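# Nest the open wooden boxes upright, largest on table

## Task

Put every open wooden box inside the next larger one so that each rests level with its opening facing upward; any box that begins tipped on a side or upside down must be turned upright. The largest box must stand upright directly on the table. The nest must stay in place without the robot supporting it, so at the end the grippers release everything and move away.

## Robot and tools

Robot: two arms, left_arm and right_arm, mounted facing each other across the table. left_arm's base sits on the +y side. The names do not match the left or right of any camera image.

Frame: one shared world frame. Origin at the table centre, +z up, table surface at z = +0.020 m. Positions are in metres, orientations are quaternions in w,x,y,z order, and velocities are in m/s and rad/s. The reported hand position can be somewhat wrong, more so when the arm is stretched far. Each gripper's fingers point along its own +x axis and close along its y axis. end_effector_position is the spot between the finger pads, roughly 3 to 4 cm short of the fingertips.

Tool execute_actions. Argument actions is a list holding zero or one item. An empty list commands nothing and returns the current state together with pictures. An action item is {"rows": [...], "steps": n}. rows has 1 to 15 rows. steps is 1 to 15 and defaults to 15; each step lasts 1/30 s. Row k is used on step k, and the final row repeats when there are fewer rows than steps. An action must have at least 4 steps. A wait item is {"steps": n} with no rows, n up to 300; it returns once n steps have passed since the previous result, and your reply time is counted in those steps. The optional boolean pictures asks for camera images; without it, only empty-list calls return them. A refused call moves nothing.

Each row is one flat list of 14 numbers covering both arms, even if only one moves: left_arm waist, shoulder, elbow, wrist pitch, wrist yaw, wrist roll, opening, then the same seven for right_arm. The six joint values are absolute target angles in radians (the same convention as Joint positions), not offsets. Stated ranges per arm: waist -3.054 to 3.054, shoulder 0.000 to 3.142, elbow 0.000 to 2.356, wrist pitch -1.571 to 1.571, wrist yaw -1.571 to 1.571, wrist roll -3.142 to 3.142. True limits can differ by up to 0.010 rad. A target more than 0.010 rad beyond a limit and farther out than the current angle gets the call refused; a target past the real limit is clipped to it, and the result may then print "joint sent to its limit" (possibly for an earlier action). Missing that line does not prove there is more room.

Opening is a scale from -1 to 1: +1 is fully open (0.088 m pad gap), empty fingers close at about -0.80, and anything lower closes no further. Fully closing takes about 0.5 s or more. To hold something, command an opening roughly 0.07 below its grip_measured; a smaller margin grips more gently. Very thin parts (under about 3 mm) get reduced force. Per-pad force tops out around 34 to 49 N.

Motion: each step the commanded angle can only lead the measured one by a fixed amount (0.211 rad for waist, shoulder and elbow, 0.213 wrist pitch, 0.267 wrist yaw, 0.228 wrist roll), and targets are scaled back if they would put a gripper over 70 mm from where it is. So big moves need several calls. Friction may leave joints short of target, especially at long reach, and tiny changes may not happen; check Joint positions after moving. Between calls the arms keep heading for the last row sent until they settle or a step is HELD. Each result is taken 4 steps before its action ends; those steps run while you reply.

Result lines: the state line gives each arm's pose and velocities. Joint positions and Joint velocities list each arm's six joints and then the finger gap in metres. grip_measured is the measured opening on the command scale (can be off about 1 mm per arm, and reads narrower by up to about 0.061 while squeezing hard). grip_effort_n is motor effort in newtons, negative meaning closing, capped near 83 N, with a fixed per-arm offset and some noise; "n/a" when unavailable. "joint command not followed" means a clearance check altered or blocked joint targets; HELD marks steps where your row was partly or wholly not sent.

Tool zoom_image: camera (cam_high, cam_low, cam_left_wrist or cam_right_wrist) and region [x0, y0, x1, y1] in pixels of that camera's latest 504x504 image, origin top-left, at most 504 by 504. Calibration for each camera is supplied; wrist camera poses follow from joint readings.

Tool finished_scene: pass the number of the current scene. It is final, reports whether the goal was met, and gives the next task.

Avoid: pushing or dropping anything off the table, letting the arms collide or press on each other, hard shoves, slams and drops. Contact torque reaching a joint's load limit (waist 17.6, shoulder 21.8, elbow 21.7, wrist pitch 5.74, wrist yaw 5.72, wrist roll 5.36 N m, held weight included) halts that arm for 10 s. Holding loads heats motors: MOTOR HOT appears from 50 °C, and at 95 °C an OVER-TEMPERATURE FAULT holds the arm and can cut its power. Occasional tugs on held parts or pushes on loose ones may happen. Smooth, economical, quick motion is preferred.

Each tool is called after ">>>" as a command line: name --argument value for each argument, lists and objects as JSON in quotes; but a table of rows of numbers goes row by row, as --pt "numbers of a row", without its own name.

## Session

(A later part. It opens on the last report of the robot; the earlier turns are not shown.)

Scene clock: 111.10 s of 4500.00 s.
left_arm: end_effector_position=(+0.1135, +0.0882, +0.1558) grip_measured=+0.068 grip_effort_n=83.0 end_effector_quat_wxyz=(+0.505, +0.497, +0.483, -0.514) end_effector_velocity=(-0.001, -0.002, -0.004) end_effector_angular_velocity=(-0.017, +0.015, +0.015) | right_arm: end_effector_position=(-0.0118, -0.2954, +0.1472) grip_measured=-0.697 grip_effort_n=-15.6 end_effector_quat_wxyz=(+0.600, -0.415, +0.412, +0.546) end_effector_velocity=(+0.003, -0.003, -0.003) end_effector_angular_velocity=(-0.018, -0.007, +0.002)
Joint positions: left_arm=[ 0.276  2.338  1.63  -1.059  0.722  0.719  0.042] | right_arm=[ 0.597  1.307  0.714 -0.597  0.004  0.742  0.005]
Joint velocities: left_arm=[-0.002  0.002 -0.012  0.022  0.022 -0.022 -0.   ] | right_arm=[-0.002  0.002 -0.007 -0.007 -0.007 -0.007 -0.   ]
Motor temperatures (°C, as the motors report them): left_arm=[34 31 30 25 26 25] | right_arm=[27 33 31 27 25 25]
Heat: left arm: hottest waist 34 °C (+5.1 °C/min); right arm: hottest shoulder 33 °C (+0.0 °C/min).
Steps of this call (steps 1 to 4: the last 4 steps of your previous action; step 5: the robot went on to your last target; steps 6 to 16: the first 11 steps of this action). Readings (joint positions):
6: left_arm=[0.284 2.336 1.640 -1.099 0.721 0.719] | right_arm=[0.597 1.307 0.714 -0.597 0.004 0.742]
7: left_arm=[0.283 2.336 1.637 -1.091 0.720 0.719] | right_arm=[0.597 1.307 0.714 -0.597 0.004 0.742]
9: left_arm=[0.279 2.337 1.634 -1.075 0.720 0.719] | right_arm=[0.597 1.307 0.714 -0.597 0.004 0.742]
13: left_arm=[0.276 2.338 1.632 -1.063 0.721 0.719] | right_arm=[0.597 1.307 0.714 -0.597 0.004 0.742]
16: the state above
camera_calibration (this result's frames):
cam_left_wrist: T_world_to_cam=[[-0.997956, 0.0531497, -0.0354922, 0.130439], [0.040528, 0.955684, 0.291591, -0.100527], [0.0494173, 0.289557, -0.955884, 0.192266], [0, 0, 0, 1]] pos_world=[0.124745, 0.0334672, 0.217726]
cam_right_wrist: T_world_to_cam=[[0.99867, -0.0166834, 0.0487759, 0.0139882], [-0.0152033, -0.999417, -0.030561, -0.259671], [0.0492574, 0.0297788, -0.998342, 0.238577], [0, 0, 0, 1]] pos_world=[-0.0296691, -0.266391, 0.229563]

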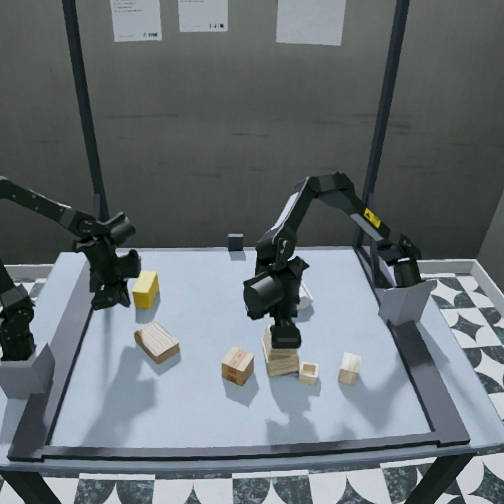

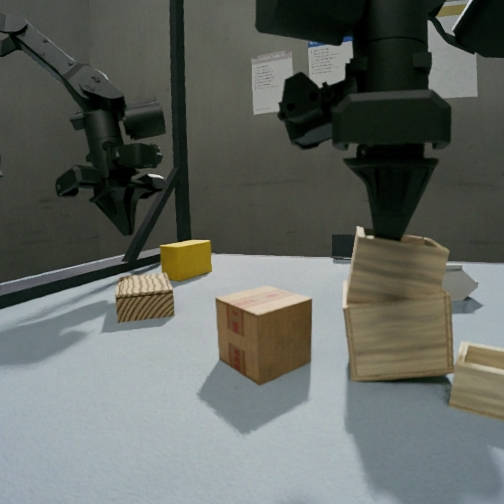

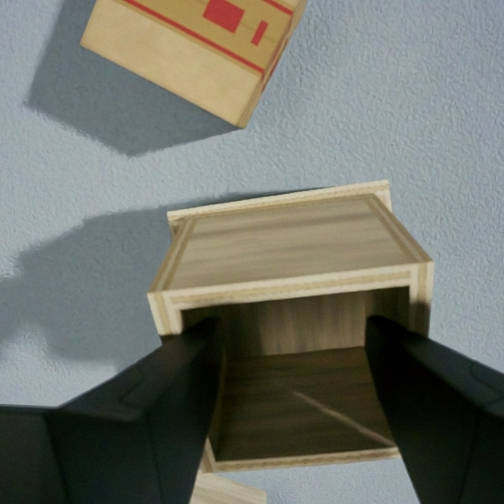

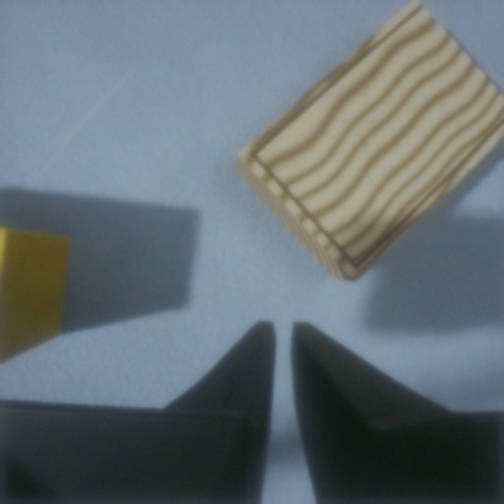

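>>> execute_actions --actions '[{"rows":[[0.293,2.325,1.648,-1.11,0.72,0.72,0.2,0.6,1.3,0.7,-0.6,0.0,0.74,-0.7]],"steps":15}]' --pictures true

>>> zoom_image --camera "cam_low" --region '[320,220,480,350]'

>>> zoom_image --camera "cam_high" --region '[240,310,330,390]'

Scene clock: 111.63 s of 4500.00 s.
left_arm: end_effector_position=(+0.1118, +0.0933, +0.1606) grip_measured=+0.068 grip_effort_n=83.0 end_effector_quat_wxyz=(+0.507, +0.488, +0.498, -0.507) end_effector_velocity=(-0.005, +0.004, +0.000) end_effector_angular_velocity=(+0.024, +0.012, +0.026) | right_arm: end_effector_position=(-0.0118, -0.2954, +0.1472) grip_measured=-0.697 grip_effort_n=-15.6 end_effector_quat_wxyz=(+0.600, -0.415, +0.412, +0.546) end_effector_velocity=(+0.005, -0.003, -0.001) end_effector_angular_velocity=(-0.012, -0.021, -0.002)
Joint positions: left_arm=[ 0.288  2.338  1.639 -1.104  0.723  0.719  0.042] | right_arm=[ 0.597  1.307  0.714 -0.597  0.004  0.742  0.005]
Joint velocities: left_arm=[-0.002 -0.002  0.002 -0.037 -0.007 -0.007 -0.   ] | right_arm=[-0.002 -0.002 -0.002 -0.022  0.007 -0.007 -0.   ]
Motor temperatures (°C, as the motors report them): left_arm=[34 31 30 25 26 25] | right_arm=[27 33 31 27 25 25]
Heat: left arm: hottest waist 34 °C (+5.0 °C/min); right arm: hottest shoulder 33 °C (+0.0 °C/min).
Steps of this call (steps 1 to 4: the last 4 steps of your previous action; step 5: the robot went on to your last target; steps 6 to 16: the first 11 steps of this action). Readings (joint positions):
6: left_arm=[0.276 2.338 1.631 -1.060 0.723 0.719] | right_arm=[0.597 1.307 0.714 -0.597 0.004 0.742]
7: left_arm=[0.278 2.338 1.634 -1.070 0.723 0.719] | right_arm=[0.597 1.307 0.714 -0.597 0.004 0.742]
9: left_arm=[0.284 2.338 1.636 -1.090 0.723 0.719] | right_arm=[0.597 1.307 0.714 -0.597 0.004 0.742]
13: left_arm=[0.288 2.338 1.637 -1.101 0.723 0.719] | right_arm=[0.597 1.307 0.714 -0.597 0.004 0.742]
16: the state above
camera_calibration (this result's frames):
cam_left_wrist: T_world_to_cam=[[-0.999608, 0.0209345, -0.0185851, 0.129083], [0.0143156, 0.952797, 0.30327, -0.105418], [0.0240566, 0.302885, -0.952723, 0.196458], [0, 0, 0, 1]] pos_world=[0.125815, 0.0382354, 0.221539]
cam_right_wrist: T_world_to_cam=[[0.99867, -0.0166834, 0.0487759, 0.0139882], [-0.0152033, -0.999417, -0.030561, -0.259671], [0.0492574, 0.0297788, -0.998342, 0.238577], [0, 0, 0, 1]] pos_world=[-0.0296691, -0.266391, 0.229563]

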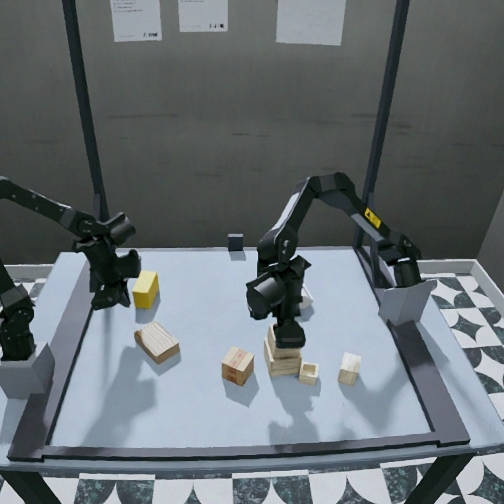

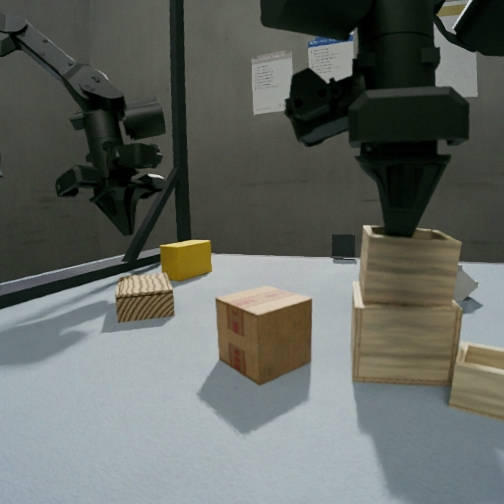

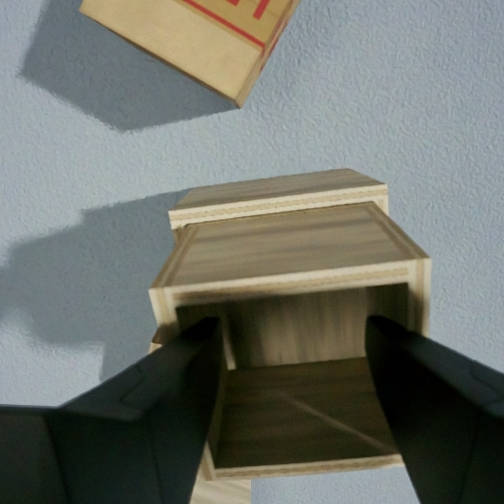

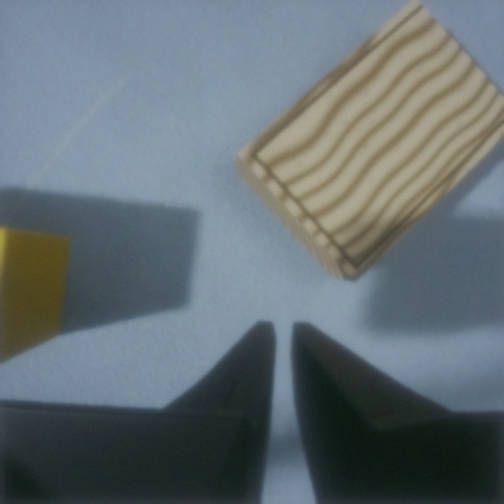

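Region (320, 220, 480, 350) of cam_low's 504x504 image, scaled by 3.150, with more detail than that image has; it fills the top 410 rows of this view, and the rest is white.

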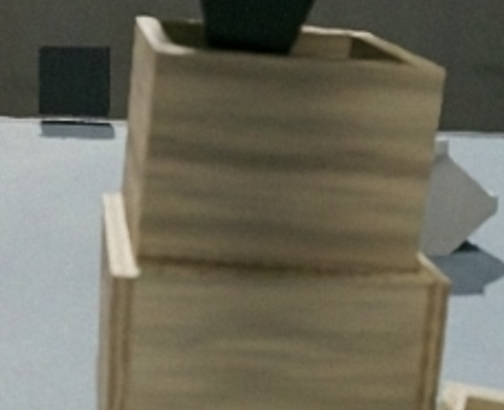

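Region (240, 310, 330, 390) of cam_high's 504x504 image, scaled by 5.600, with more detail than that image has.

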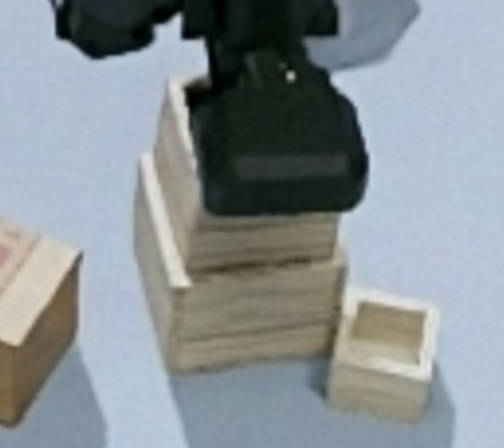

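>>> execute_actions --actions '[{"rows":[[0.255,2.375,1.639,-1.095,0.72,0.72,0.2,0.6,1.3,0.7,-0.6,0.0,0.74,-0.7]],"steps":15}]' --pictures true

>>> zoom_image --camera "cam_low" --region '[320,220,480,350]'

Scene clock: 113.17 s of 4500.00 s.
left_arm: end_effector_position=(+0.1076, +0.0927, +0.1438) grip_measured=+0.068 grip_effort_n=83.0 end_effector_quat_wxyz=(+0.491, +0.496, +0.507, -0.506) end_effector_velocity=(+0.001, +0.001, -0.002) end_effector_angular_velocity=(+0.005, -0.006, -0.011) | right_arm: end_effector_position=(-0.0118, -0.2954, +0.1472) grip_measured=-0.697 grip_effort_n=-15.6 end_effector_quat_wxyz=(+0.600, -0.415, +0.412, +0.546) end_effector_velocity=(+0.003, -0.004, -0.001) end_effector_angular_velocity=(-0.021, -0.010, +0.001)
Joint positions: left_arm=[ 0.253  2.363  1.64  -1.097  0.722  0.719  0.042] | right_arm=[ 0.597  1.307  0.714 -0.597  0.004  0.742  0.005]
Joint velocities: left_arm=[-0.002  0.002 -0.002  0.007 -0.007  0.007 -0.   ] | right_arm=[-0.002 -0.002 -0.002 -0.022 -0.007 -0.007 -0.   ]
Motor temperatures (°C, as the motors report them): left_arm=[34 31 30 25 26 25] | right_arm=[27 33 31 27 25 25]
Heat: left arm: hottest waist 34 °C (+5.1 °C/min); right arm: hottest shoulder 33 °C (+0.0 °C/min).
Steps of this call (steps 1 to 4: the last 4 steps of your previous action; steps 5 to 15: the robot went on to your last target; steps 16 to 35: nothing new was sent; steps 36 to 46: the first 11 steps of this action). Readings (joint positions):
36: left_arm=[0.288 2.338 1.640 -1.107 0.722 0.719] | right_arm=[0.597 1.307 0.714 -0.597 0.004 0.742]
37: left_arm=[0.285 2.340 1.640 -1.106 0.722 0.719] | right_arm=[0.597 1.307 0.714 -0.597 0.004 0.742]
39: left_arm=[0.275 2.346 1.640 -1.101 0.722 0.719] | right_arm=[0.597 1.307 0.714 -0.597 0.004 0.742]
43: left_arm=[0.256 2.360 1.640 -1.098 0.722 0.719] | right_arm=[0.597 1.307 0.714 -0.597 0.004 0.742]
46: the state above
camera_calibration (this result's frames):
cam_left_wrist: T_world_to_cam=[[-0.999339, 0.0363068, -0.00158494, 0.120698], [0.0336862, 0.941807, 0.334461, -0.105216], [0.0136359, 0.334187, -0.942408, 0.177483], [0, 0, 0, 1]] pos_world=[0.121742, 0.0353987, 0.202644]
cam_right_wrist: T_world_to_cam=[[0.99867, -0.0166834, 0.0487759, 0.0139882], [-0.0152033, -0.999417, -0.030561, -0.259671], [0.0492574, 0.0297788, -0.998342, 0.238577], [0, 0, 0, 1]] pos_world=[-0.0296691, -0.266391, 0.229563]

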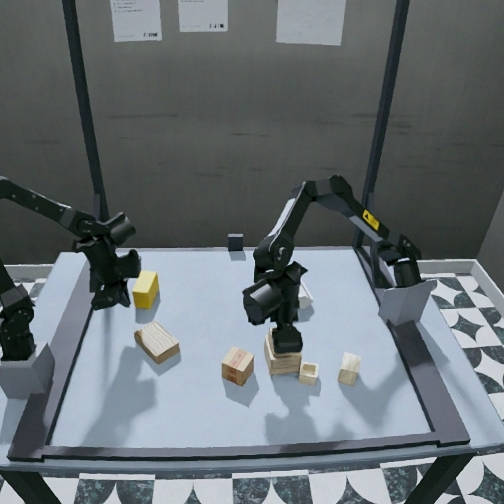

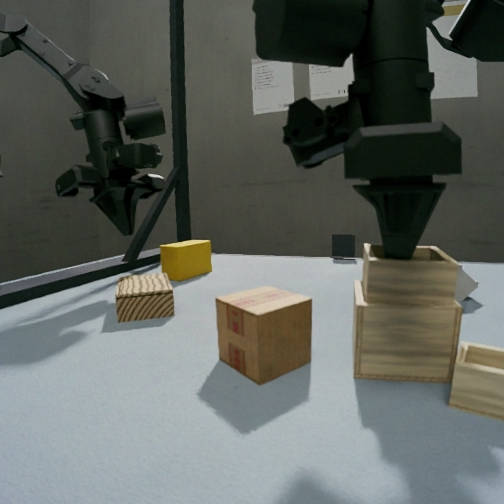

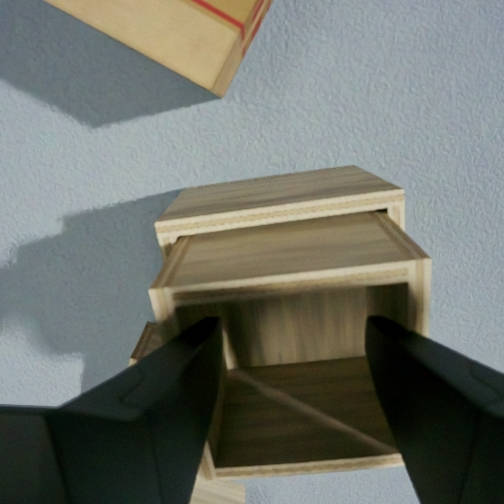

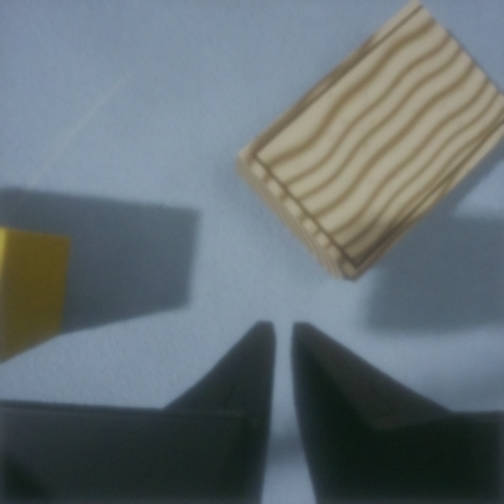

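Region (320, 220, 480, 350) of cam_low's 504x504 image, scaled by 3.150, with more detail than that image has; it fills the top 410 rows of this view, and the rest is white.

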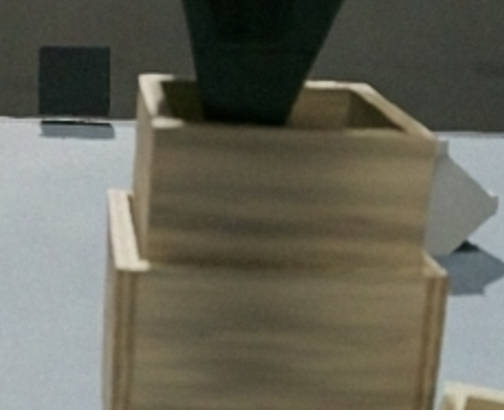

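It's in. Release: slowly narrow the grip so it slides down.

>>> execute_actions --actions '[{"rows":[[0.24,2.39,1.639,-1.075,0.72,0.72,0.2,0.6,1.3,0.7,-0.6,0.0,0.74,-0.7]],"steps":15}]'

>>> execute_actions --actions '[{"rows":[[0.24,2.39,1.639,-1.075,0.72,0.72,-0.15,0.6,1.3,0.7,-0.6,0.0,0.74,-0.7]],"steps":15}]' --pictures true

Scene clock: 113.67 s of 4500.00 s.
left_arm: end_effector_position=(+0.1085, +0.0914, +0.1348) grip_measured=+0.068 grip_effort_n=83.0 end_effector_quat_wxyz=(+0.485, +0.501, +0.506, -0.508) end_effector_velocity=(+0.000, +0.001, -0.001) end_effector_angular_velocity=(+0.005, -0.006, +0.004) | right_arm: end_effector_position=(-0.0118, -0.2954, +0.1472) grip_measured=-0.697 grip_effort_n=-16.0 end_effector_quat_wxyz=(+0.600, -0.415, +0.412, +0.546) end_effector_velocity=(+0.001, -0.006, -0.002) end_effector_angular_velocity=(-0.031, +0.001, +0.004)
Joint positions: left_arm=[ 0.238  2.38   1.64  -1.078  0.722  0.719  0.042] | right_arm=[ 0.597  1.307  0.714 -0.597  0.004  0.742  0.005]
Joint velocities: left_arm=[-0.002 -0.002 -0.007  0.007 -0.007 -0.007 -0.   ] | right_arm=[-0.002 -0.002 -0.002 -0.022 -0.022 -0.007 -0.   ]
Motor temperatures (°C, as the motors report them): left_arm=[34 31 30 25 26 25] | right_arm=[27 33 31 27 25 25]
Heat: left arm: hottest waist 34 °C (+5.0 °C/min); right arm: hottest shoulder 33 °C (+0.0 °C/min).
Steps of this call (steps 1 to 4: the last 4 steps of your previous action; steps 5 to 15: the first 11 steps of this action). Readings (joint positions):
5: left_arm=[0.252 2.365 1.640 -1.096 0.722 0.719] | right_arm=[0.597 1.307 0.714 -0.597 0.004 0.742]
6: left_arm=[0.251 2.367 1.640 -1.091 0.722 0.719] | right_arm=[0.597 1.307 0.714 -0.597 0.004 0.742]
8: left_arm=[0.247 2.371 1.640 -1.085 0.722 0.719] | right_arm=[0.597 1.307 0.714 -0.597 0.004 0.742]
12: left_arm=[0.238 2.379 1.640 -1.079 0.722 0.719] | right_arm=[0.597 1.307 0.714 -0.597 0.004 0.742]
15: the state above

Scene clock: 114.17 s of 4500.00 s.
left_arm: end_effector_position=(+0.1086, +0.0913, +0.1348) grip_measured=-0.127 grip_effort_n=-18.4 end_effector_quat_wxyz=(+0.485, +0.501, +0.506, -0.508) end_effector_velocity=(+0.002, +0.001, -0.000) end_effector_angular_velocity=(+0.012, -0.020, +0.015) | right_arm: end_effector_position=(-0.0118, -0.2954, +0.1472) grip_measured=-0.697 grip_effort_n=-16.0 end_effector_quat_wxyz=(+0.600, -0.415, +0.412, +0.546) end_effector_velocity=(+0.003, -0.004, -0.001) end_effector_angular_velocity=(-0.020, -0.005, -0.013)
Joint positions: left_arm=[ 0.238  2.38   1.64  -1.077  0.722  0.719  0.033] | right_arm=[ 0.597  1.307  0.714 -0.597  0.004  0.742  0.005]
Joint velocities: left_arm=[-0.002 -0.002 -0.002  0.007 -0.022 -0.022 -0.007] | right_arm=[-0.002 -0.002 -0.002 -0.022 -0.007  0.007  0.   ]
Motor temperatures (°C, as the motors report them): left_arm=[34 31 30 25 26 25] | right_arm=[27 33 31 27 25 25]
Heat: left arm: hottest waist 34 °C (+5.1 °C/min); right arm: hottest shoulder 33 °C (-1.0 °C/min).
Steps of this call (steps 1 to 4: the last 4 steps of your previous action; steps 5 to 15: the first 11 steps of this action). Readings (joint positions):
5: left_arm=[0.238 2.380 1.640 -1.077 0.722 0.719] | right_arm=[0.597 1.307 0.714 -0.597 0.004 0.742]
6: left_arm=[0.238 2.380 1.640 -1.077 0.722 0.719] | right_arm=[0.597 1.307 0.714 -0.597 0.004 0.742]
8: left_arm=[0.238 2.380 1.640 -1.077 0.722 0.719] | right_arm=[0.597 1.307 0.714 -0.597 0.004 0.742]
12: left_arm=[0.238 2.380 1.640 -1.077 0.722 0.719] | right_arm=[0.597 1.307 0.714 -0.597 0.004 0.742]
15: the state above
camera_calibration (this result's frames):
cam_left_wrist: T_world_to_cam=[[-0.998744, 0.0501112, 0.000496718, 0.120093], [0.0472722, 0.938778, 0.341265, -0.103064], [0.0166349, 0.340859, -0.939967, 0.168236], [0, 0, 0, 1]] pos_world=[0.122016, 0.0333909, 0.193249]
cam_right_wrist: T_world_to_cam=[[0.99867, -0.0166834, 0.0487759, 0.0139882], [-0.0152033, -0.999417, -0.030561, -0.259671], [0.0492574, 0.0297788, -0.998342, 0.238577], [0, 0, 0, 1]] pos_world=[-0.0296691, -0.266391, 0.229563]

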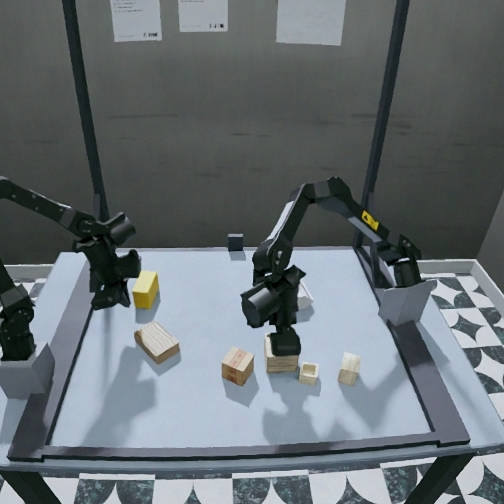

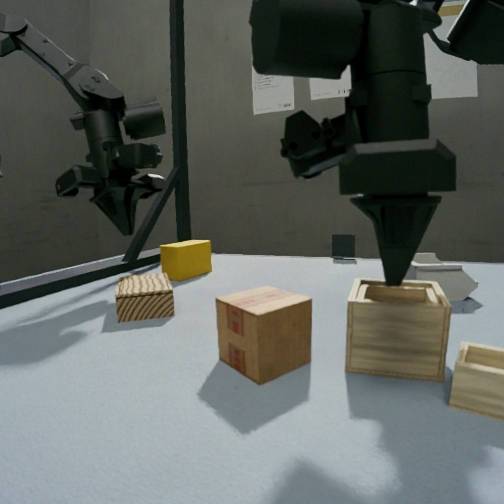

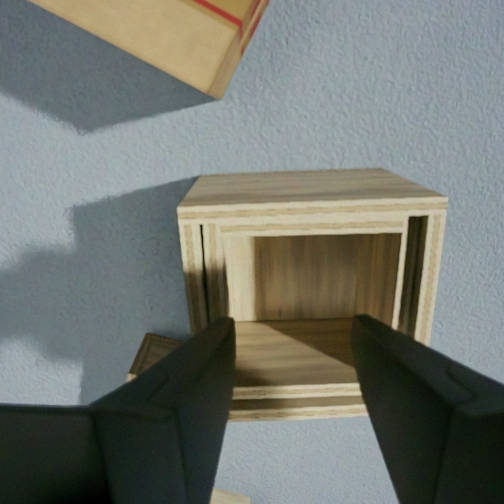

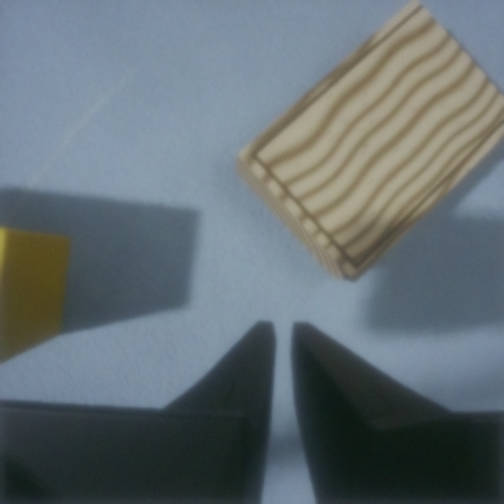

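>>> execute_actions --actions '[{"rows":[[0.33,2.2,1.62,-1.17,0.72,0.72,-0.7,0.6,1.3,0.7,-0.6,0.0,0.74,-0.7]],"steps":15}]'

>>> execute_actions --actions '[{"rows":[[0.55,2.0,1.15,-0.95,0.72,0.72,-0.7,0.6,1.3,0.7,-0.6,0.0,0.74,-0.7]],"steps":15}]'

>>> execute_actions --actions '[{"steps":15}]' --pictures true

>>> zoom_image --camera "cam_high" --region '[260,320,400,410]'

Scene clock: 114.73 s of 4500.00 s.
left_arm: end_effector_position=(+0.0911, +0.0911, +0.2063) grip_measured=-0.665 grip_effort_n=-18.8 end_effector_quat_wxyz=(+0.530, +0.485, +0.470, -0.513) end_effector_velocity=(-0.012, +0.006, -0.007) end_effector_angular_velocity=(+0.054, +0.037, +0.033) | right_arm: end_effector_position=(-0.0118, -0.2954, +0.1472) grip_measured=-0.697 grip_effort_n=-15.6 end_effector_quat_wxyz=(+0.600, -0.415, +0.412, +0.546) end_effector_velocity=(+0.005, -0.003, -0.001) end_effector_angular_velocity=(-0.012, -0.021, -0.002)
Joint positions: left_arm=[ 0.331  2.206  1.625 -1.163  0.722  0.719  0.006] | right_arm=[ 0.597  1.307  0.714 -0.597  0.004  0.742  0.005]
Joint velocities: left_arm=[-0.022  0.002  0.002 -0.066 -0.007 -0.007 -0.012] | right_arm=[-0.002 -0.002 -0.002 -0.022  0.007 -0.007 -0.   ]
Motor temperatures (°C, as the motors report them): left_arm=[34 31 30 25 26 25] | right_arm=[27 33 31 27 25 25]
Heat: left arm: hottest waist 34 °C (+5.0 °C/min); right arm: hottest shoulder 33 °C (-1.0 °C/min).
Steps of this call (steps 1 to 4: the last 4 steps of your previous action; steps 5 to 6: the robot went on to your last target; steps 7 to 17: the first 11 steps of this action). Readings (joint positions):
7: left_arm=[0.239 2.371 1.639 -1.080 0.722 0.719] | right_arm=[0.597 1.307 0.714 -0.597 0.004 0.742]
8: left_arm=[0.247 2.355 1.633 -1.100 0.722 0.719] | right_arm=[0.597 1.307 0.714 -0.597 0.004 0.742]
10: left_arm=[0.275 2.310 1.621 -1.137 0.722 0.719] | right_arm=[0.597 1.307 0.714 -0.597 0.004 0.742]
14: left_arm=[0.325 2.223 1.625 -1.156 0.722 0.719] | right_arm=[0.597 1.307 0.714 -0.597 0.004 0.742]
17: the state above

Scene clock: 115.23 s of 4500.00 s.
left_arm: end_effector_position=(+0.1124, +0.1801, +0.2231) grip_measured=-0.696 grip_effort_n=-18.4 end_effector_quat_wxyz=(+0.612, +0.418, +0.466, -0.483) end_effector_velocity=(-0.068, +0.165, -0.194) end_effector_angular_velocity=(+0.355, +0.446, +0.306) | right_arm: end_effector_position=(-0.0118, -0.2954, +0.1472) grip_measured=-0.697 grip_effort_n=-16.0 end_effector_quat_wxyz=(+0.600, -0.415, +0.412, +0.546) end_effector_velocity=(-0.001, -0.002, +0.000) end_effector_angular_velocity=(-0.009, -0.003, +0.024)
Joint positions: left_arm=[ 0.551  2.015  1.221 -0.969  0.72   0.719  0.005] | right_arm=[ 0.597  1.307  0.714 -0.597  0.004  0.742  0.005]
Joint velocities: left_arm=[-0.085 -0.002 -0.74   0.095 -0.051  0.007 -0.   ] | right_arm=[ 0.002 -0.002  0.002 -0.007 -0.007 -0.022 -0.   ]
Motor temperatures (°C, as the motors report them): left_arm=[34 31 30 25 26 25] | right_arm=[27 33 31 27 25 25]
Heat: left arm: hottest waist 34 °C (+5.1 °C/min); right arm: hottest shoulder 33 °C (-1.0 °C/min).
Steps of this call (steps 1 to 4: the last 4 steps of your previous action; steps 5 to 15: the first 11 steps of this action). Readings (joint positions):
5: left_arm=[0.331 2.194 1.608 -1.146 0.725 0.719] | right_arm=[0.597 1.307 0.714 -0.597 0.004 0.742]
6: left_arm=[0.347 2.167 1.569 -1.101 0.725 0.719] | right_arm=[0.597 1.307 0.714 -0.597 0.004 0.742]
8: left_arm=[0.413 2.109 1.486 -1.048 0.725 0.719] | right_arm=[0.597 1.307 0.714 -0.597 0.004 0.742]
12: left_arm=[0.540 2.023 1.321 -0.981 0.722 0.719] | right_arm=[0.597 1.307 0.714 -0.597 0.004 0.742]
15: the state above

Scene clock: 115.73 s of 4500.00 s.
left_arm: end_effector_position=(+0.1067, +0.1931, +0.2077) grip_measured=-0.697 grip_effort_n=-18.8 end_effector_quat_wxyz=(+0.604, +0.412, +0.486, -0.478) end_effector_velocity=(+0.000, +0.002, +0.001) end_effector_angular_velocity=(+0.014, -0.022, -0.012) | right_arm: end_effector_position=(-0.0118, -0.2954, +0.1472) grip_measured=-0.697 grip_effort_n=-15.6 end_effector_quat_wxyz=(+0.600, -0.415, +0.412, +0.546) end_effector_velocity=(-0.003, -0.001, -0.000) end_effector_angular_velocity=(-0.006, +0.028, -0.017)
Joint positions: left_arm=[ 0.545  2.012  1.157 -0.952  0.719  0.719  0.005] | right_arm=[ 0.597  1.307  0.714 -0.597  0.004  0.742  0.005]
Joint velocities: left_arm=[-0.002 -0.012 -0.007  0.007 -0.022  0.007 -0.   ] | right_arm=[-0.002 -0.002 -0.002  0.007 -0.022  0.022 -0.   ]
Motor temperatures (°C, as the motors report them): left_arm=[34 31 30 25 26 25] | right_arm=[27 33 31 27 25 25]
Heat: left arm: hottest waist 34 °C (+5.0 °C/min); right arm: hottest shoulder 33 °C (-1.0 °C/min).
Kept back: nothing.
Steps of this call (steps 1 to 4: the last 4 steps of your previous action; steps 5 to 15: the robot went on to your last target). Readings (joint positions):
1: left_arm=[0.548 2.015 1.200 -0.966 0.719 0.719] | right_arm=[0.597 1.307 0.714 -0.597 0.004 0.742]
2: left_arm=[0.546 2.015 1.185 -0.965 0.719 0.719] | right_arm=[0.597 1.307 0.714 -0.597 0.004 0.742]
4: left_arm=[0.544 2.014 1.173 -0.957 0.719 0.719] | right_arm=[0.597 1.307 0.714 -0.597 0.004 0.742]
8: left_arm=[0.544 2.013 1.163 -0.954 0.719 0.719] | right_arm=[0.597 1.307 0.714 -0.597 0.004 0.742]
15: the state above
camera_calibration (this result's frames):
cam_left_wrist: T_world_to_cam=[[-0.98168, -0.178432, -0.0668309, 0.169328], [-0.186567, 0.971386, 0.146979, -0.164415], [0.0386928, 0.156755, -0.986879, 0.244989], [0, 0, 0, 1]] pos_world=[0.126073, 0.151521, 0.277256]
cam_right_wrist: T_world_to_cam=[[0.99867, -0.0166834, 0.0487759, 0.0139882], [-0.0152033, -0.999417, -0.030561, -0.259671], [0.0492574, 0.0297788, -0.998342, 0.238577], [0, 0, 0, 1]] pos_world=[-0.0296691, -0.266391, 0.229563]

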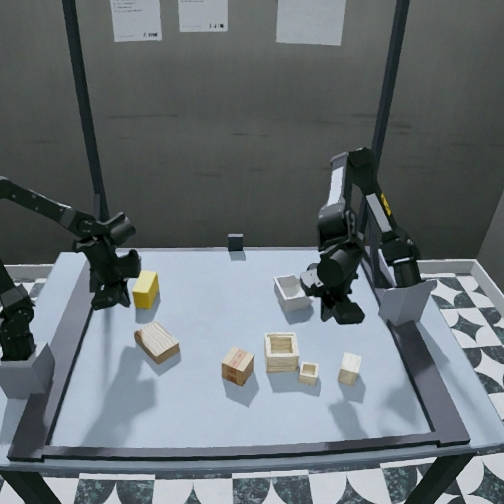

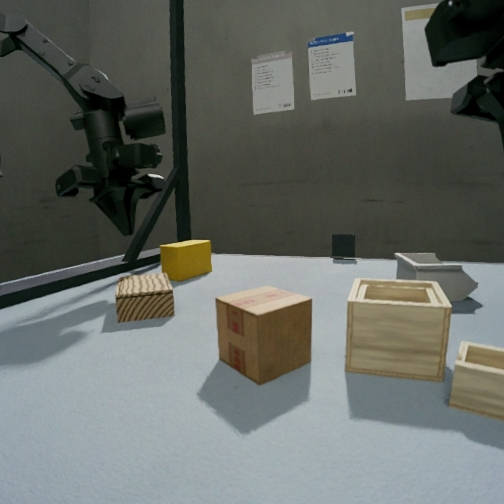

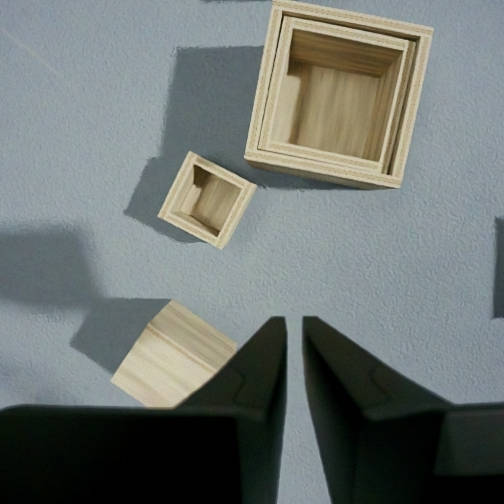

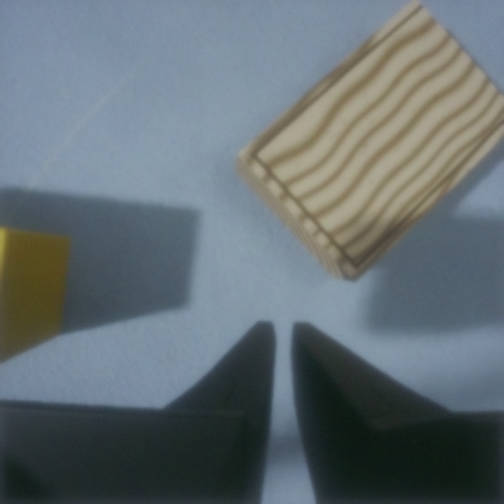

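Region (260, 320, 400, 410) of cam_high's 504x504 image, scaled by 3.600, with more detail than that image has; it fills the top 324 rows of this view, and the rest is white.

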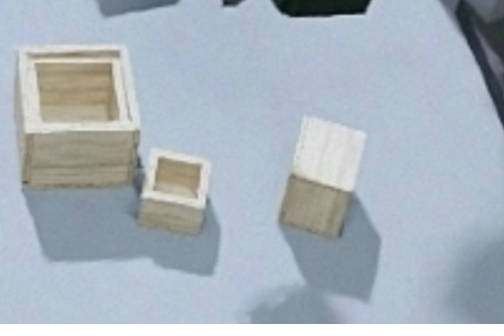

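>>> execute_actions --actions '[{"rows":[[0.45,1.9,1.0,-0.85,0.72,0.72,-0.7,0.6,1.3,0.7,-0.6,0.0,0.74,-0.7]],"steps":15}]'

>>> execute_actions --actions '[{"steps":10}]' --pictures true

Scene clock: 116.40 s of 4500.00 s.
left_arm: end_effector_position=(+0.0760, +0.1977, +0.1809) grip_measured=-0.697 grip_effort_n=-18.4 end_effector_quat_wxyz=(+0.576, +0.448, +0.472, -0.495) end_effector_velocity=(-0.009, +0.008, -0.004) end_effector_angular_velocity=(-0.005, +0.005, +0.003) | right_arm: end_effector_position=(-0.0118, -0.2954, +0.1472) grip_measured=-0.697 grip_effort_n=-15.1 end_effector_quat_wxyz=(+0.600, -0.415, +0.412, +0.546) end_effector_velocity=(+0.004, -0.002, -0.000) end_effector_angular_velocity=(-0.002, -0.017, +0.015)
Joint positions: left_arm=[ 0.453  1.916  1.013 -0.858  0.719  0.719  0.005] | right_arm=[ 0.597  1.307  0.714 -0.597  0.004  0.742  0.005]
Joint velocities: left_arm=[-0.002 -0.042 -0.061  0.022  0.007 -0.007 -0.   ] | right_arm=[-0.002 -0.007 -0.007 -0.007  0.007 -0.022 -0.   ]
Motor temperatures (°C, as the motors report them): left_arm=[34 31 30 25 26 25] | right_arm=[27 33 31 27 25 25]
Heat: left arm: hottest waist 34 °C (+5.1 °C/min); right arm: hottest shoulder 33 °C (-1.0 °C/min).
Steps of this call (steps 1 to 9: the robot went on to your last target; steps 10 to 20: the first 11 steps of this action). Readings (joint positions):
10: left_arm=[0.543 2.003 1.142 -0.934 0.719 0.719] | right_arm=[0.597 1.307 0.714 -0.597 0.004 0.742]
11: left_arm=[0.532 1.984 1.112 -0.905 0.719 0.719] | right_arm=[0.597 1.307 0.714 -0.597 0.004 0.742]
13: left_arm=[0.494 1.948 1.062 -0.896 0.719 0.719] | right_arm=[0.597 1.307 0.714 -0.597 0.004 0.742]
17: left_arm=[0.454 1.922 1.023 -0.865 0.719 0.719] | right_arm=[0.597 1.307 0.714 -0.597 0.004 0.742]
20: the state above

Scene clock: 116.73 s of 4500.00 s.
left_arm: end_effector_position=(+0.0751, +0.1982, +0.1802) grip_measured=-0.697 grip_effort_n=-18.4 end_effector_quat_wxyz=(+0.575, +0.449, +0.470, -0.496) end_effector_velocity=(-0.003, +0.002, -0.002) end_effector_angular_velocity=(+0.013, +0.003, +0.007) | right_arm: end_effector_position=(-0.0118, -0.2954, +0.1472) grip_measured=-0.697 grip_effort_n=-15.1 end_effector_quat_wxyz=(+0.600, -0.415, +0.412, +0.546) end_effector_velocity=(+0.003, -0.004, -0.001) end_effector_angular_velocity=(-0.022, -0.015, +0.015)
Joint positions: left_arm=[ 0.451  1.911  1.006 -0.853  0.719  0.719  0.005] | right_arm=[ 0.597  1.307  0.714 -0.597  0.004  0.742  0.005]
Joint velocities: left_arm=[-0.007 -0.007 -0.007 -0.007 -0.007 -0.007  0.   ] | right_arm=[-0.002 -0.002 -0.002 -0.022 -0.007 -0.022 -0.   ]
Motor temperatures (°C, as the motors report them): left_arm=[34 31 30 25 26 25] | right_arm=[27 33 31 27 25 25]
Heat: left arm: hottest waist 34 °C (+5.0 °C/min); right arm: hottest shoulder 33 °C (-1.0 °C/min).
Kept back: nothing.
Steps of this call (steps 1 to 4: the last 4 steps of your previous action; steps 5 to 10: the robot went on to your last target). Readings (joint positions):
1: left_arm=[0.453 1.915 1.011 -0.856 0.719 0.719] | right_arm=[0.597 1.307 0.714 -0.597 0.004 0.742]
2: left_arm=[0.453 1.914 1.010 -0.855 0.719 0.719] | right_arm=[0.597 1.307 0.714 -0.597 0.004 0.742]
4: left_arm=[0.453 1.913 1.008 -0.854 0.719 0.719] | right_arm=[0.597 1.307 0.714 -0.597 0.004 0.742]
8: left_arm=[0.452 1.911 1.007 -0.853 0.719 0.719] | right_arm=[0.597 1.307 0.714 -0.597 0.004 0.742]
10: the state above
camera_calibration (this result's frames):
cam_left_wrist: T_world_to_cam=[[-0.993481, -0.0777511, -0.0833722, 0.121322], [-0.0918485, 0.979113, 0.181386, -0.186035], [0.0675278, 0.187861, -0.979871, 0.208742], [0, 0, 0, 1]] pos_world=[0.0893479, 0.152368, 0.2484]
cam_right_wrist: T_world_to_cam=[[0.99867, -0.0166834, 0.0487759, 0.0139882], [-0.0152033, -0.999417, -0.030561, -0.259671], [0.0492574, 0.0297788, -0.998342, 0.238577], [0, 0, 0, 1]] pos_world=[-0.0296691, -0.266391, 0.229563]

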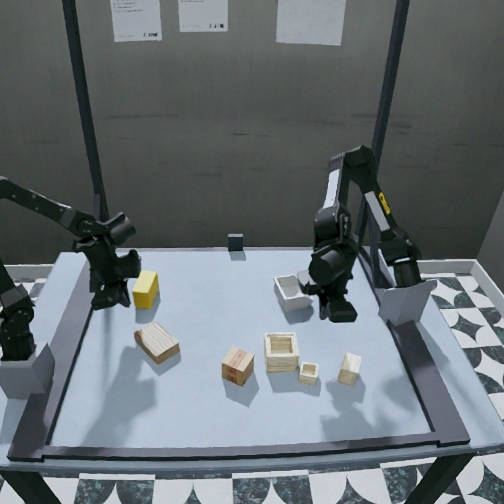

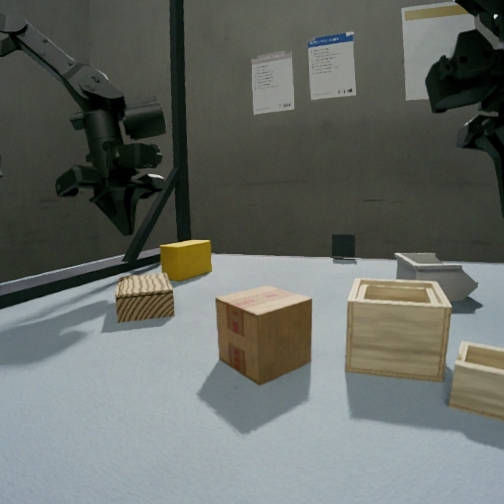

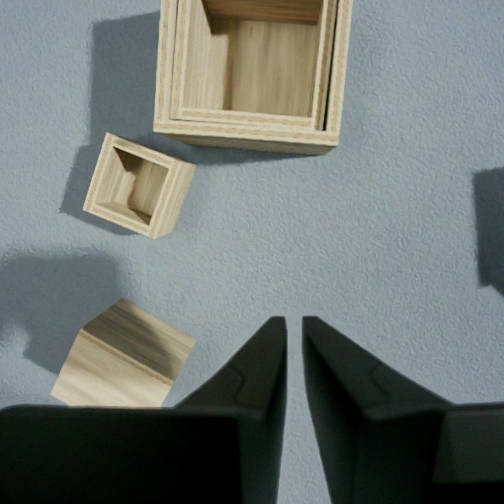

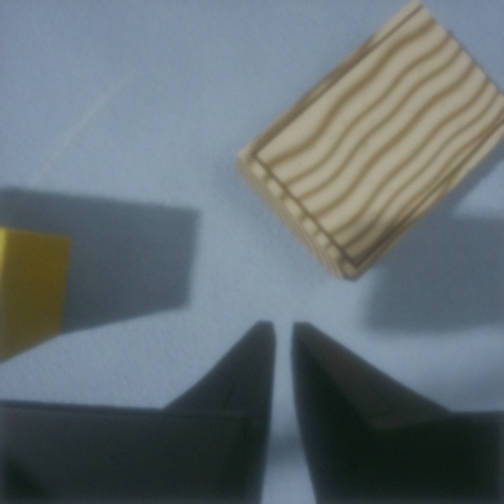

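>>> execute_actions --actions '[{"rows":[[0.30,1.85,0.92,-0.85,0.70,1.3,-0.7,0.6,1.3,0.7,-0.6,0.0,0.74,-0.7]],"steps":15}]'

>>> execute_actions --actions '[{"steps":10}]' --pictures true

Scene clock: 117.30 s of 4500.00 s.
left_arm: end_effector_position=(+0.0366, +0.2053, +0.1469) grip_measured=-0.697 grip_effort_n=-18.4 end_effector_quat_wxyz=(+0.383, +0.602, +0.355, -0.605) end_effector_velocity=(-0.004, +0.005, -0.000) end_effector_angular_velocity=(+0.024, -0.047, -0.722) | right_arm: end_effector_position=(-0.0118, -0.2954, +0.1472) grip_measured=-0.697 grip_effort_n=-15.1 end_effector_quat_wxyz=(+0.600, -0.415, +0.412, +0.546) end_effector_velocity=(+0.004, -0.004, -0.002) end_effector_angular_velocity=(-0.026, -0.017, +0.013)
Joint positions: left_arm=[ 0.306  1.864  0.929 -0.852  0.705  1.205  0.005] | right_arm=[ 0.597  1.307  0.714 -0.597  0.004  0.742  0.005]
Joint velocities: left_arm=[-0.007 -0.032 -0.027  0.007 -0.022  0.711 -0.   ] | right_arm=[-0.002  0.002 -0.002 -0.022 -0.007 -0.022 -0.   ]
Motor temperatures (°C, as the motors report them): left_arm=[34 31 30 25 26 25] | right_arm=[27 33 31 27 25 25]
Heat: left arm: hottest waist 34 °C (+5.1 °C/min); right arm: hottest shoulder 33 °C (-1.0 °C/min).
Steps of this call (steps 1 to 6: the robot went on to your last target; steps 7 to 17: the first 11 steps of this action). Readings (joint positions):
7: left_arm=[0.447 1.907 0.999 -0.847 0.716 0.745] | right_arm=[0.597 1.307 0.714 -0.597 0.004 0.742]
8: left_arm=[0.426 1.897 0.985 -0.842 0.711 0.798] | right_arm=[0.597 1.307 0.714 -0.597 0.004 0.742]
10: left_arm=[0.364 1.878 0.957 -0.852 0.711 0.895] | right_arm=[0.597 1.307 0.714 -0.597 0.004 0.742]
14: left_arm=[0.308 1.867 0.933 -0.852 0.707 1.090] | right_arm=[0.597 1.307 0.714 -0.597 0.004 0.742]
17: the state above

Scene clock: 117.63 s of 4500.00 s.
left_arm: end_effector_position=(+0.0353, +0.2059, +0.1460) grip_measured=-0.697 grip_effort_n=-18.4 end_effector_quat_wxyz=(+0.354, +0.618, +0.329, -0.620) end_effector_velocity=(-0.002, -0.002, -0.000) end_effector_angular_velocity=(-0.007, -0.000, -0.050) | right_arm: end_effector_position=(-0.0118, -0.2954, +0.1472) grip_measured=-0.697 grip_effort_n=-15.1 end_effector_quat_wxyz=(+0.600, -0.415, +0.412, +0.546) end_effector_velocity=(+0.007, -0.004, -0.003) end_effector_angular_velocity=(-0.019, -0.027, -0.005)
Joint positions: left_arm=[ 0.302  1.861  0.925 -0.852  0.704  1.291  0.005] | right_arm=[ 0.597  1.307  0.714 -0.597  0.004  0.742  0.005]
Joint velocities: left_arm=[-0.007 -0.007 -0.002  0.007  0.007  0.037 -0.   ] | right_arm=[-0.002  0.002 -0.007 -0.022  0.007 -0.007  0.   ]
Motor temperatures (°C, as the motors report them): left_arm=[34 31 30 25 26 25] | right_arm=[27 33 31 27 25 25]
Heat: left arm: hottest waist 34 °C (+5.0 °C/min); right arm: hottest shoulder 33 °C (-1.0 °C/min).
Kept back: nothing.
Steps of this call (steps 1 to 4: the last 4 steps of your previous action; steps 5 to 10: the robot went on to your last target). Readings (joint positions):
1: left_arm=[0.306 1.863 0.928 -0.852 0.705 1.227] | right_arm=[0.597 1.307 0.714 -0.597 0.004 0.742]
2: left_arm=[0.305 1.862 0.928 -0.852 0.704 1.243] | right_arm=[0.597 1.307 0.714 -0.597 0.004 0.742]
4: left_arm=[0.304 1.861 0.927 -0.852 0.704 1.266] | right_arm=[0.597 1.307 0.714 -0.597 0.004 0.742]
8: left_arm=[0.302 1.861 0.926 -0.852 0.704 1.286] | right_arm=[0.597 1.307 0.714 -0.597 0.004 0.742]
10: the state above
camera_calibration (this result's frames):
cam_left_wrist: T_world_to_cam=[[-0.827725, 0.557969, -0.0595122, -0.060717], [0.515558, 0.798075, 0.311891, -0.194223], [0.221521, 0.227478, -0.948252, 0.158213], [0, 0, 0, 1]] pos_world=[0.0148286, 0.152893, 0.206989]
cam_right_wrist: T_world_to_cam=[[0.99867, -0.0166834, 0.0487759, 0.0139882], [-0.0152033, -0.999417, -0.030561, -0.259671], [0.0492574, 0.0297788, -0.998342, 0.238577], [0, 0, 0, 1]] pos_world=[-0.0296691, -0.266391, 0.229563]

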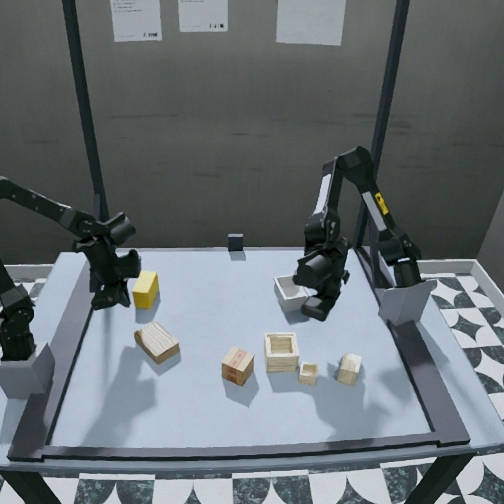

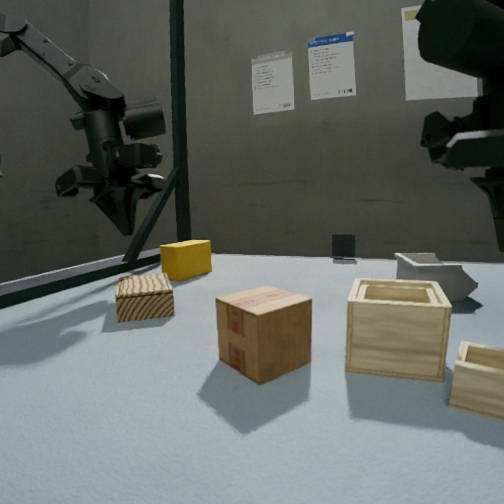

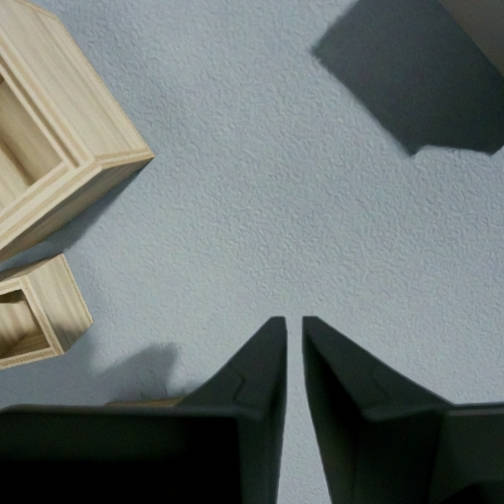

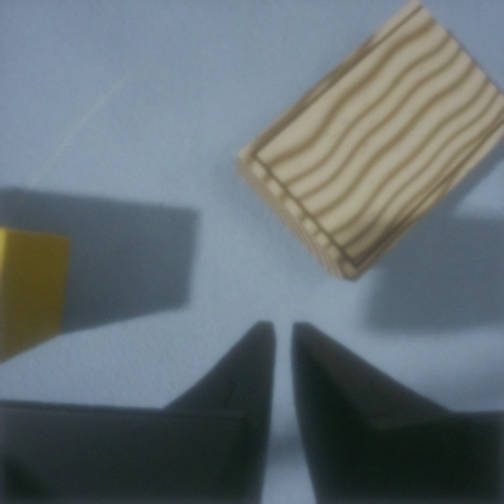

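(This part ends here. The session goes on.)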